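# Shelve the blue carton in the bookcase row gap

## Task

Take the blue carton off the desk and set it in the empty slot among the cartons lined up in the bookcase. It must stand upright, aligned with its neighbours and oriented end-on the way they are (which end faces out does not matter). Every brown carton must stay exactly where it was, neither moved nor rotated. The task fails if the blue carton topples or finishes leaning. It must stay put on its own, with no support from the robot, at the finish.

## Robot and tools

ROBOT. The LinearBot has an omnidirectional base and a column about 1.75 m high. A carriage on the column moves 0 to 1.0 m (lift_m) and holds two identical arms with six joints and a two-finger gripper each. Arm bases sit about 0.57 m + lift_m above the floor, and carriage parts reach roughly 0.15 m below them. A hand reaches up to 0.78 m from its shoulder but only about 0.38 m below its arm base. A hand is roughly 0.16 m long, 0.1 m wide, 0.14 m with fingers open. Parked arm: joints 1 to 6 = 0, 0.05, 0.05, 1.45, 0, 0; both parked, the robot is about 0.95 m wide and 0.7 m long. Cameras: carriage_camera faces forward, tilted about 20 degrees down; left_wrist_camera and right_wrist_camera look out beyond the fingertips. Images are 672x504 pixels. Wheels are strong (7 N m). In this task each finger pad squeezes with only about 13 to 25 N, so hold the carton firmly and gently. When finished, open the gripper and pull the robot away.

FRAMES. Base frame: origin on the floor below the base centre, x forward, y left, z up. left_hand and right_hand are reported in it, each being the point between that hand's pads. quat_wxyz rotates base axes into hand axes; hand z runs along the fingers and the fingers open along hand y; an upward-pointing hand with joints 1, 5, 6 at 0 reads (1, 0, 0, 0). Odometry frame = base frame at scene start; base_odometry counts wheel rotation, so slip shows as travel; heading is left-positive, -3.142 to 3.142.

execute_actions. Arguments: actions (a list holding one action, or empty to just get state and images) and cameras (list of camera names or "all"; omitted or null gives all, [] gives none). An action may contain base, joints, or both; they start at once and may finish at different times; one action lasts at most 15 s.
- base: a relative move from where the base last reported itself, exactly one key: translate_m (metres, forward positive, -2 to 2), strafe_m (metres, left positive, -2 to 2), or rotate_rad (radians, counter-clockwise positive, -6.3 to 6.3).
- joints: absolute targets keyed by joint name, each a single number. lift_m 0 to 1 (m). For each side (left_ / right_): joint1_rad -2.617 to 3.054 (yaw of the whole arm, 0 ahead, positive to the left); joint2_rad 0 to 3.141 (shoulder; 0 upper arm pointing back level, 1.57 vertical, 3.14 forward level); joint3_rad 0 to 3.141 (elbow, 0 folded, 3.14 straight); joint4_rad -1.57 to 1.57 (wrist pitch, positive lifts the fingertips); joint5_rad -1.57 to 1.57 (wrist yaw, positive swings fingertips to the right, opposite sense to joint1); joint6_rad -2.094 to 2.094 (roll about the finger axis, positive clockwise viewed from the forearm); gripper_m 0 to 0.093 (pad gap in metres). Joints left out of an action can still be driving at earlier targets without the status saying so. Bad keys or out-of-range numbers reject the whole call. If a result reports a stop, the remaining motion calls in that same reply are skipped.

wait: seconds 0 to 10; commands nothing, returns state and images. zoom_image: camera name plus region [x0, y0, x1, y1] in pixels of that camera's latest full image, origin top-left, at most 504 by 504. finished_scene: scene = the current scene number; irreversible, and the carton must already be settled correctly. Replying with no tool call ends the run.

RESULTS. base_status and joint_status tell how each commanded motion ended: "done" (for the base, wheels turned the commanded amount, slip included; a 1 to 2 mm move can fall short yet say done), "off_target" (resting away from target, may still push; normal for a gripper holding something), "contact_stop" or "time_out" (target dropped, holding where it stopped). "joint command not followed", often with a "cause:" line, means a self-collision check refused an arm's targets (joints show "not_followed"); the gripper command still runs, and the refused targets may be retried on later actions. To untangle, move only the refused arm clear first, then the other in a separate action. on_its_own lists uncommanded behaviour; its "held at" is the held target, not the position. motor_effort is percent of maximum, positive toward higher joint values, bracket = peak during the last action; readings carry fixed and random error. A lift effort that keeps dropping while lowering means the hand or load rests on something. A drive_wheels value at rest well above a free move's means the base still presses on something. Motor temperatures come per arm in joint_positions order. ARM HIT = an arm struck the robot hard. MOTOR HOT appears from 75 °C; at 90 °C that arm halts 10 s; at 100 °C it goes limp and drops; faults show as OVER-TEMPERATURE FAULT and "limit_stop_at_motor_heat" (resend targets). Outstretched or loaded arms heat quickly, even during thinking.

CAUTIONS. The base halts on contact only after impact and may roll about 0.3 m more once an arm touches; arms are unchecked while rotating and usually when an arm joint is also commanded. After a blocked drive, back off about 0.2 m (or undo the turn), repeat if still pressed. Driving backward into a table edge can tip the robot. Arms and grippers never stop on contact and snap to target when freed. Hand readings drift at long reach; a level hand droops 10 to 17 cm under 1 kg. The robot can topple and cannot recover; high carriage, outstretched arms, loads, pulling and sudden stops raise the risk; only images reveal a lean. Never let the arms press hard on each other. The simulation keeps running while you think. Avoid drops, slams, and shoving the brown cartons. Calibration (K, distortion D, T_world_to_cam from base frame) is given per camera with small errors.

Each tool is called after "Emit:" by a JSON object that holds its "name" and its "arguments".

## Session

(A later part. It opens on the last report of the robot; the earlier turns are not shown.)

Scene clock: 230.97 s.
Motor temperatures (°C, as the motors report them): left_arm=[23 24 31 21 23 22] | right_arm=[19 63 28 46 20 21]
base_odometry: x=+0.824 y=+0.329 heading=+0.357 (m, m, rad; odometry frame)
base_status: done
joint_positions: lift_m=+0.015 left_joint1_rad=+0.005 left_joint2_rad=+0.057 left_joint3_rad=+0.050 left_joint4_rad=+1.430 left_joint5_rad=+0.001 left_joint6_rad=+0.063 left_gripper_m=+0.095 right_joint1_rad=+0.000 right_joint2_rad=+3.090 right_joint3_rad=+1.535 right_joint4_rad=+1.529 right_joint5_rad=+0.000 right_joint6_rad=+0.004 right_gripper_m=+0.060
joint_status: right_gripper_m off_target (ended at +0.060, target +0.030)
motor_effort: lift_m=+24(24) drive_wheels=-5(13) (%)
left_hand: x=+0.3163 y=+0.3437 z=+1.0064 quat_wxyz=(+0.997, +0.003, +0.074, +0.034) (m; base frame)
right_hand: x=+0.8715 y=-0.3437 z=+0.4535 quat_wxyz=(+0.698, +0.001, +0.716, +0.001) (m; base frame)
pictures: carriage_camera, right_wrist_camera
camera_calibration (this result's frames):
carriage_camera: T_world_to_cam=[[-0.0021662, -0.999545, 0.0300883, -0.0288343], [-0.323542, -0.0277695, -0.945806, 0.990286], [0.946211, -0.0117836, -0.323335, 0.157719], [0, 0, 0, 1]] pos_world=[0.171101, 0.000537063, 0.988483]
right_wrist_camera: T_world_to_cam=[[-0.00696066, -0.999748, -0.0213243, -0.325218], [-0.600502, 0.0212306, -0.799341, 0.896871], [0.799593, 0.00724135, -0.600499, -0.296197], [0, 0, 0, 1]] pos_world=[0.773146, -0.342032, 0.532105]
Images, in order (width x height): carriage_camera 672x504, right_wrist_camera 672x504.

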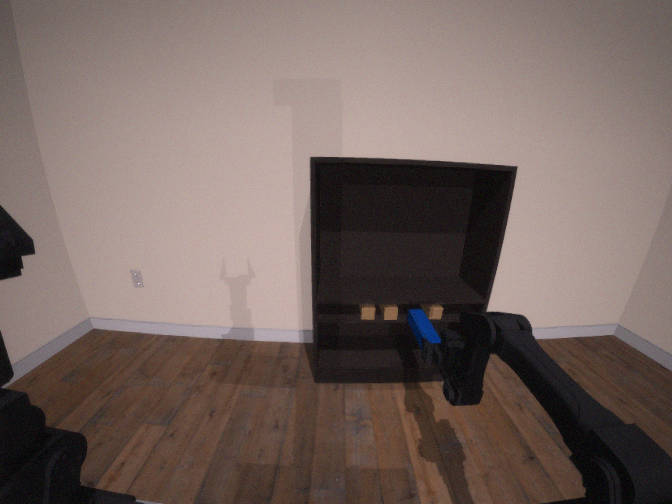

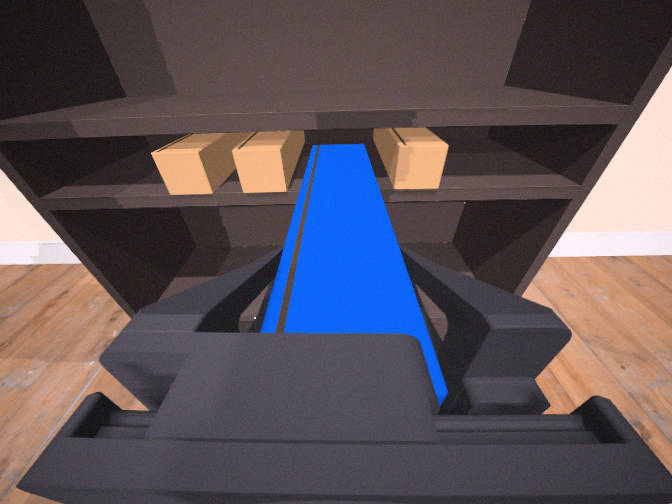

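Emit:
{"name": "execute_actions", "arguments": {"actions": [{"joints":{"right_gripper_m":0.03,"lift_m":0.009}}], "cameras": []}}

Emit:
{"name": "execute_actions", "arguments": {"actions": [{"base":{"translate_m":0.1},"joints":{"right_gripper_m":0.03}}], "cameras": ["right_wrist_camera"]}}

Scene clock: 241.57 s.
Motor temperatures (°C, as the motors report them): left_arm=[23 24 31 21 23 22] | right_arm=[19 64 28 46 20 21]
base_odometry: x=+0.824 y=+0.329 heading=+0.357 (m, m, rad; odometry frame)
base_status: not commanded
joint_positions: lift_m=+0.009 left_joint1_rad=+0.005 left_joint2_rad=+0.057 left_joint3_rad=+0.050 left_joint4_rad=+1.430 left_joint5_rad=+0.001 left_joint6_rad=+0.063 left_gripper_m=+0.095 right_joint1_rad=+0.000 right_joint2_rad=+3.090 right_joint3_rad=+1.535 right_joint4_rad=+1.530 right_joint5_rad=+0.000 right_joint6_rad=+0.004 right_gripper_m=+0.060
joint_status: right_gripper_m off_target (ended at +0.060, target +0.030); the others done
motor_effort: lift_m=+22(22) drive_wheels=+6(5) (%)
left_hand: x=+0.3162 y=+0.3437 z=+1.0005 quat_wxyz=(+0.997, +0.003, +0.074, +0.034) (m; base frame)
right_hand: x=+0.8715 y=-0.3437 z=+0.4477 quat_wxyz=(+0.698, +0.001, +0.716, +0.001) (m; base frame)
pictures: none
No camera images: the call's "cameras" was empty. Leave "cameras" out to get every camera's image.

Scene clock: 243.10 s.
Motor temperatures (°C, as the motors report them): left_arm=[23 24 31 21 23 22] | right_arm=[19 64 28 46 20 21]
base_odometry: x=+0.918 y=+0.364 heading=+0.358 (m, m, rad; odometry frame)
base_status: done
joint_positions: lift_m=+0.009 left_joint1_rad=+0.005 left_joint2_rad=+0.057 left_joint3_rad=+0.050 left_joint4_rad=+1.430 left_joint5_rad=+0.001 left_joint6_rad=+0.063 left_gripper_m=+0.095 right_joint1_rad=+0.000 right_joint2_rad=+3.090 right_joint3_rad=+1.535 right_joint4_rad=+1.530 right_joint5_rad=+0.000 right_joint6_rad=+0.004 right_gripper_m=+0.060
joint_status: right_gripper_m off_target (ended at +0.060, target +0.030)
motor_effort: lift_m=+22(22) drive_wheels=-5(13) (%)
left_hand: x=+0.3163 y=+0.3437 z=+1.0005 quat_wxyz=(+0.997, +0.003, +0.074, +0.034) (m; base frame)
right_hand: x=+0.8715 y=-0.3437 z=+0.4477 quat_wxyz=(+0.698, +0.001, +0.716, +0.001) (m; base frame)
pictures: right_wrist_camera
camera_calibration (this result's frames):
right_wrist_camera: T_world_to_cam=[[-0.00694439, -0.999748, -0.0213297, -0.325353], [-0.599892, 0.0212307, -0.799799, 0.891938], [0.800051, 0.00724137, -0.599888, -0.300335], [0, 0, 0, 1]] pos_world=[0.773091, -0.342032, 0.526264]
Images, in order (width x height): right_wrist_camera 672x504.

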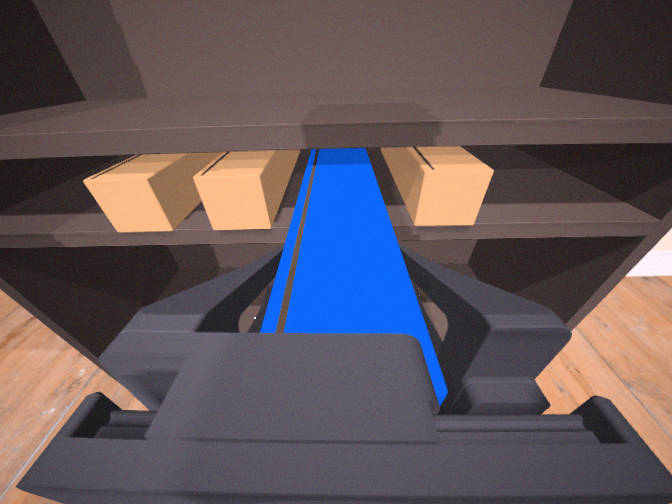

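Emit:
{"name": "execute_actions", "arguments": {"actions": [{"base":{"translate_m":0.08},"joints":{"right_gripper_m":0.03}}], "cameras": ["right_wrist_camera"]}}

Scene clock: 251.87 s.
Motor temperatures (°C, as the motors report them): left_arm=[23 24 31 21 23 22] | right_arm=[19 64 28 46 20 21]
base_odometry: x=+0.992 y=+0.392 heading=+0.358 (m, m, rad; odometry frame)
base_status: done
joint_positions: lift_m=+0.009 left_joint1_rad=+0.005 left_joint2_rad=+0.057 left_joint3_rad=+0.050 left_joint4_rad=+1.431 left_joint5_rad=+0.001 left_joint6_rad=+0.063 left_gripper_m=+0.095 right_joint1_rad=+0.000 right_joint2_rad=+3.090 right_joint3_rad=+1.535 right_joint4_rad=+1.531 right_joint5_rad=+0.000 right_joint6_rad=+0.004 right_gripper_m=+0.060
joint_status: right_gripper_m off_target (ended at +0.060, target +0.030)
motor_effort: lift_m=+22(23) drive_wheels=-5(13) (%)
left_hand: x=+0.3161 y=+0.3437 z=+1.0005 quat_wxyz=(+0.997, +0.003, +0.074, +0.034) (m; base frame)
right_hand: x=+0.8715 y=-0.3435 z=+0.4478 quat_wxyz=(+0.699, +0.001, +0.716, +0.001) (m; base frame)
pictures: right_wrist_camera
camera_calibration (this result's frames):
right_wrist_camera: T_world_to_cam=[[-0.00655487, -0.999751, -0.0213323, -0.325463], [-0.599595, 0.021002, -0.800028, 0.891775], [0.800277, 0.00754667, -0.599583, -0.300511], [0, 0, 0, 1]] pos_world=[0.773062, -0.341843, 0.526321]
Images, in order (width x height): right_wrist_camera 672x504.

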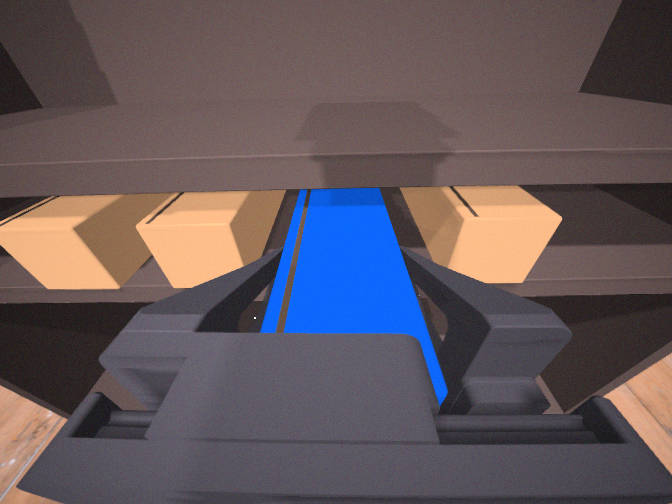

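Release, back off, close, push.

Emit:
{"name": "execute_actions", "arguments": {"actions": [{"joints":{"right_gripper_m":0.076}}], "cameras": []}}

Emit:
{"name": "execute_actions", "arguments": {"actions": [{"base":{"translate_m":-0.13}}], "cameras": []}}

Emit:
{"name": "execute_actions", "arguments": {"actions": [{"joints":{"right_gripper_m":0.02}}], "cameras": ["right_wrist_camera"]}}

Scene clock: 274.37 s.
Motor temperatures (°C, as the motors report them): left_arm=[23 24 31 21 23 22] | right_arm=[19 66 28 47 20 21]
base_odometry: x=+0.992 y=+0.392 heading=+0.358 (m, m, rad; odometry frame)
base_status: not commanded
joint_positions: lift_m=+0.009 left_joint1_rad=+0.005 left_joint2_rad=+0.057 left_joint3_rad=+0.050 left_joint4_rad=+1.431 left_joint5_rad=+0.001 left_joint6_rad=+0.063 left_gripper_m=+0.095 right_joint1_rad=+0.000 right_joint2_rad=+3.090 right_joint3_rad=+1.535 right_joint4_rad=+1.533 right_joint5_rad=+0.000 right_joint6_rad=+0.004 right_gripper_m=+0.076
joint_status: all done
motor_effort: lift_m=+23(22) drive_wheels=-5(5) (%)
left_hand: x=+0.3161 y=+0.3437 z=+1.0005 quat_wxyz=(+0.997, +0.003, +0.074, +0.034) (m; base frame)
right_hand: x=+0.8715 y=-0.3435 z=+0.4485 quat_wxyz=(+0.700, +0.001, +0.715, +0.001) (m; base frame)
pictures: none
No camera images: the call's "cameras" was empty. Leave "cameras" out to get every camera's image.

Scene clock: 276.10 s.
Motor temperatures (°C, as the motors report them): left_arm=[23 24 31 21 23 22] | right_arm=[19 66 28 47 20 21]
base_odometry: x=+0.871 y=+0.347 heading=+0.358 (m, m, rad; odometry frame)
base_status: done
joint_positions: lift_m=+0.009 left_joint1_rad=+0.005 left_joint2_rad=+0.057 left_joint3_rad=+0.050 left_joint4_rad=+1.430 left_joint5_rad=+0.001 left_joint6_rad=+0.063 left_gripper_m=+0.095 right_joint1_rad=+0.001 right_joint2_rad=+3.090 right_joint3_rad=+1.535 right_joint4_rad=+1.540 right_joint5_rad=+0.000 right_joint6_rad=+0.004 right_gripper_m=+0.076
joint_status: not commanded
motor_effort: lift_m=+22(22) drive_wheels=-9(12) (%)
left_hand: x=+0.3162 y=+0.3437 z=+1.0005 quat_wxyz=(+0.997, +0.003, +0.074, +0.034) (m; base frame)
right_hand: x=+0.8715 y=-0.3433 z=+0.4501 quat_wxyz=(+0.702, +0.001, +0.712, +0.001) (m; base frame)
pictures: none
No camera images: the call's "cameras" was empty. Leave "cameras" out to get every camera's image.

Scene clock: 276.73 s.
Motor temperatures (°C, as the motors report them): left_arm=[23 24 31 21 23 22] | right_arm=[19 66 28 47 20 21]
base_odometry: x=+0.871 y=+0.347 heading=+0.358 (m, m, rad; odometry frame)
base_status: not commanded
joint_positions: lift_m=+0.009 left_joint1_rad=+0.005 left_joint2_rad=+0.057 left_joint3_rad=+0.050 left_joint4_rad=+1.430 left_joint5_rad=+0.001 left_joint6_rad=+0.063 left_gripper_m=+0.095 right_joint1_rad=+0.001 right_joint2_rad=+3.090 right_joint3_rad=+1.535 right_joint4_rad=+1.540 right_joint5_rad=+0.000 right_joint6_rad=+0.004 right_gripper_m=+0.020
joint_status: all done
motor_effort: lift_m=+23(22) drive_wheels=-10(9) (%)
left_hand: x=+0.3162 y=+0.3437 z=+1.0005 quat_wxyz=(+0.997, +0.003, +0.074, +0.034) (m; base frame)
right_hand: x=+0.8715 y=-0.3433 z=+0.4501 quat_wxyz=(+0.702, +0.001, +0.712, +0.001) (m; base frame)
pictures: right_wrist_camera
camera_calibration (this result's frames):
right_wrist_camera: T_world_to_cam=[[-0.00596973, -0.999753, -0.0213981, -0.325668], [-0.591946, 0.0207795, -0.80571, 0.889488], [0.805956, 0.00785664, -0.591924, -0.307433], [0, 0, 0, 1]] pos_world=[0.772362, -0.341655, 0.527723]
Images, in order (width x height): right_wrist_camera 672x504.

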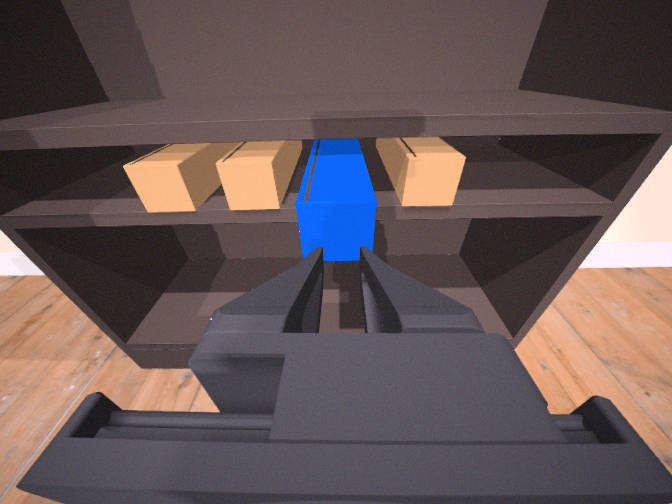

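Emit:
{"name": "execute_actions", "arguments": {"actions": [{"base":{"translate_m":0.165}}], "cameras": ["right_wrist_camera"]}}

Scene clock: 287.90 s.
Motor temperatures (°C, as the motors report them): left_arm=[23 24 31 21 23 22] | right_arm=[19 67 28 47 20 21]
base_odometry: x=+1.025 y=+0.405 heading=+0.359 (m, m, rad; odometry frame)
base_status: done
joint_positions: lift_m=+0.009 left_joint1_rad=+0.005 left_joint2_rad=+0.057 left_joint3_rad=+0.050 left_joint4_rad=+1.429 left_joint5_rad=+0.001 left_joint6_rad=+0.063 left_gripper_m=+0.095 right_joint1_rad=+0.000 right_joint2_rad=+3.096 right_joint3_rad=+1.518 right_joint4_rad=+1.573 right_joint5_rad=+0.001 right_joint6_rad=+0.004 right_gripper_m=+0.020
joint_status: not commanded
motor_effort: lift_m=+22(22) drive_wheels=+11(16) (%)
left_hand: x=+0.3165 y=+0.3437 z=+1.0004 quat_wxyz=(+0.997, +0.003, +0.075, +0.034) (m; base frame)
right_hand: x=+0.8658 y=-0.3436 z=+0.4493 quat_wxyz=(+0.705, +0.001, +0.709, +0.001) (m; base frame)
pictures: right_wrist_camera
camera_calibration (this result's frames):
right_wrist_camera: T_world_to_cam=[[-0.0065363, -0.999748, -0.0214574, -0.325495], [-0.584529, 0.02123, -0.811095, 0.881632], [0.811347, 0.00724089, -0.58452, -0.311529], [0, 0, 0, 1]] pos_world=[0.76597, -0.341874, 0.526009]
Images, in order (width x height): right_wrist_camera 672x504.

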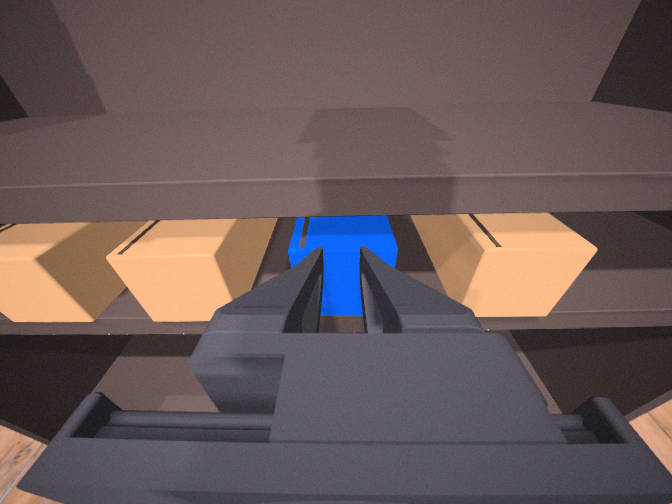

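Seated against the stop. Back off and check.

Emit:
{"name": "execute_actions", "arguments": {"actions": [{"base":{"translate_m":-0.3}}], "cameras": ["right_wrist_camera"]}}

Emit:
{"name": "execute_actions", "arguments": {"actions": [{"base":{"translate_m":-0.3},"joints":{"right_joint2_rad":0.05,"right_joint3_rad":0.05,"right_joint4_rad":1.45,"right_gripper_m":0.093}}], "cameras": ["carriage_camera"]}}

Scene clock: 297.90 s.
Motor temperatures (°C, as the motors report them): left_arm=[23 24 32 21 23 22] | right_arm=[19 67 29 46 20 21]
base_odometry: x=+0.744 y=+0.300 heading=+0.359 (m, m, rad; odometry frame)
base_status: done
joint_positions: lift_m=+0.009 left_joint1_rad=+0.005 left_joint2_rad=+0.057 left_joint3_rad=+0.050 left_joint4_rad=+1.429 left_joint5_rad=+0.001 left_joint6_rad=+0.063 left_gripper_m=+0.095 right_joint1_rad=+0.000 right_joint2_rad=+3.096 right_joint3_rad=+1.536 right_joint4_rad=+1.550 right_joint5_rad=+0.005 right_joint6_rad=+0.004 right_gripper_m=+0.020
joint_status: not commanded
motor_effort: lift_m=+22(23) drive_wheels=-2(24) (%)
left_hand: x=+0.3166 y=+0.3437 z=+1.0004 quat_wxyz=(+0.997, +0.003, +0.075, +0.034) (m; base frame)
right_hand: x=+0.8703 y=-0.3442 z=+0.4493 quat_wxyz=(+0.704, +0.003, +0.711, +0.000) (m; base frame)
pictures: right_wrist_camera
camera_calibration (this result's frames):
right_wrist_camera: T_world_to_cam=[[-0.010448, -0.999717, -0.0213878, -0.322735], [-0.58815, 0.0234418, -0.808412, 0.886954], [0.808684, 0.00413292, -0.588228, -0.312252], [0, 0, 0, 1]] pos_world=[0.770803, -0.342145, 0.526446]
Images, in order (width x height): right_wrist_camera 672x504.

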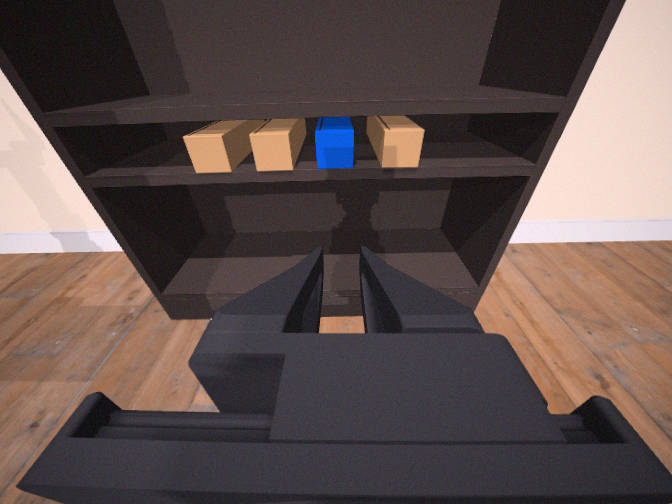

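Scene clock: 300.47 s.
Motor temperatures (°C, as the motors report them): left_arm=[23 24 32 21 23 22] | right_arm=[19 66 29 46 20 21]
base_odometry: x=+0.463 y=+0.195 heading=+0.359 (m, m, rad; odometry frame)
base_status: done
joint_positions: lift_m=+0.009 left_joint1_rad=+0.005 left_joint2_rad=+0.057 left_joint3_rad=+0.050 left_joint4_rad=+1.430 left_joint5_rad=+0.001 left_joint6_rad=+0.063 left_gripper_m=+0.095 right_joint1_rad=+0.000 right_joint2_rad=+0.062 right_joint3_rad=+0.060 right_joint4_rad=+1.455 right_joint5_rad=+0.004 right_joint6_rad=+0.004 right_gripper_m=+0.093
joint_status: all done
motor_effort: lift_m=+22(22) drive_wheels=-1(12) (%)
left_hand: x=+0.3163 y=+0.3437 z=+1.0005 quat_wxyz=(+0.997, +0.003, +0.074, +0.034) (m; base frame)
right_hand: x=+0.3086 y=-0.3443 z=+1.0042 quat_wxyz=(+0.998, +0.002, +0.059, +0.002) (m; base frame)
pictures: carriage_camera
camera_calibration (this result's frames):
carriage_camera: T_world_to_cam=[[-0.0021662, -0.999545, 0.0300883, -0.0286551], [-0.323542, -0.0277695, -0.945806, 0.984655], [0.946211, -0.0117836, -0.323335, 0.155794], [0, 0, 0, 1]] pos_world=[0.171101, 0.000537063, 0.982529]
Images, in order (width x height): carriage_camera 672x504.

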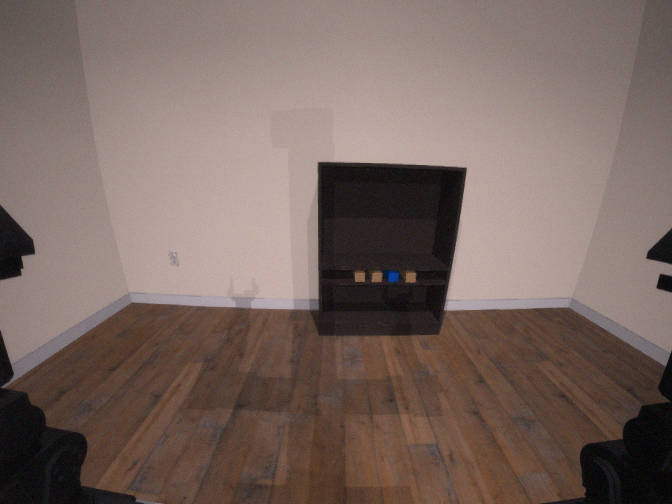

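Emit:
{"name": "finished_scene", "arguments": {"scene": 2}}

The scene is finished: the task was done.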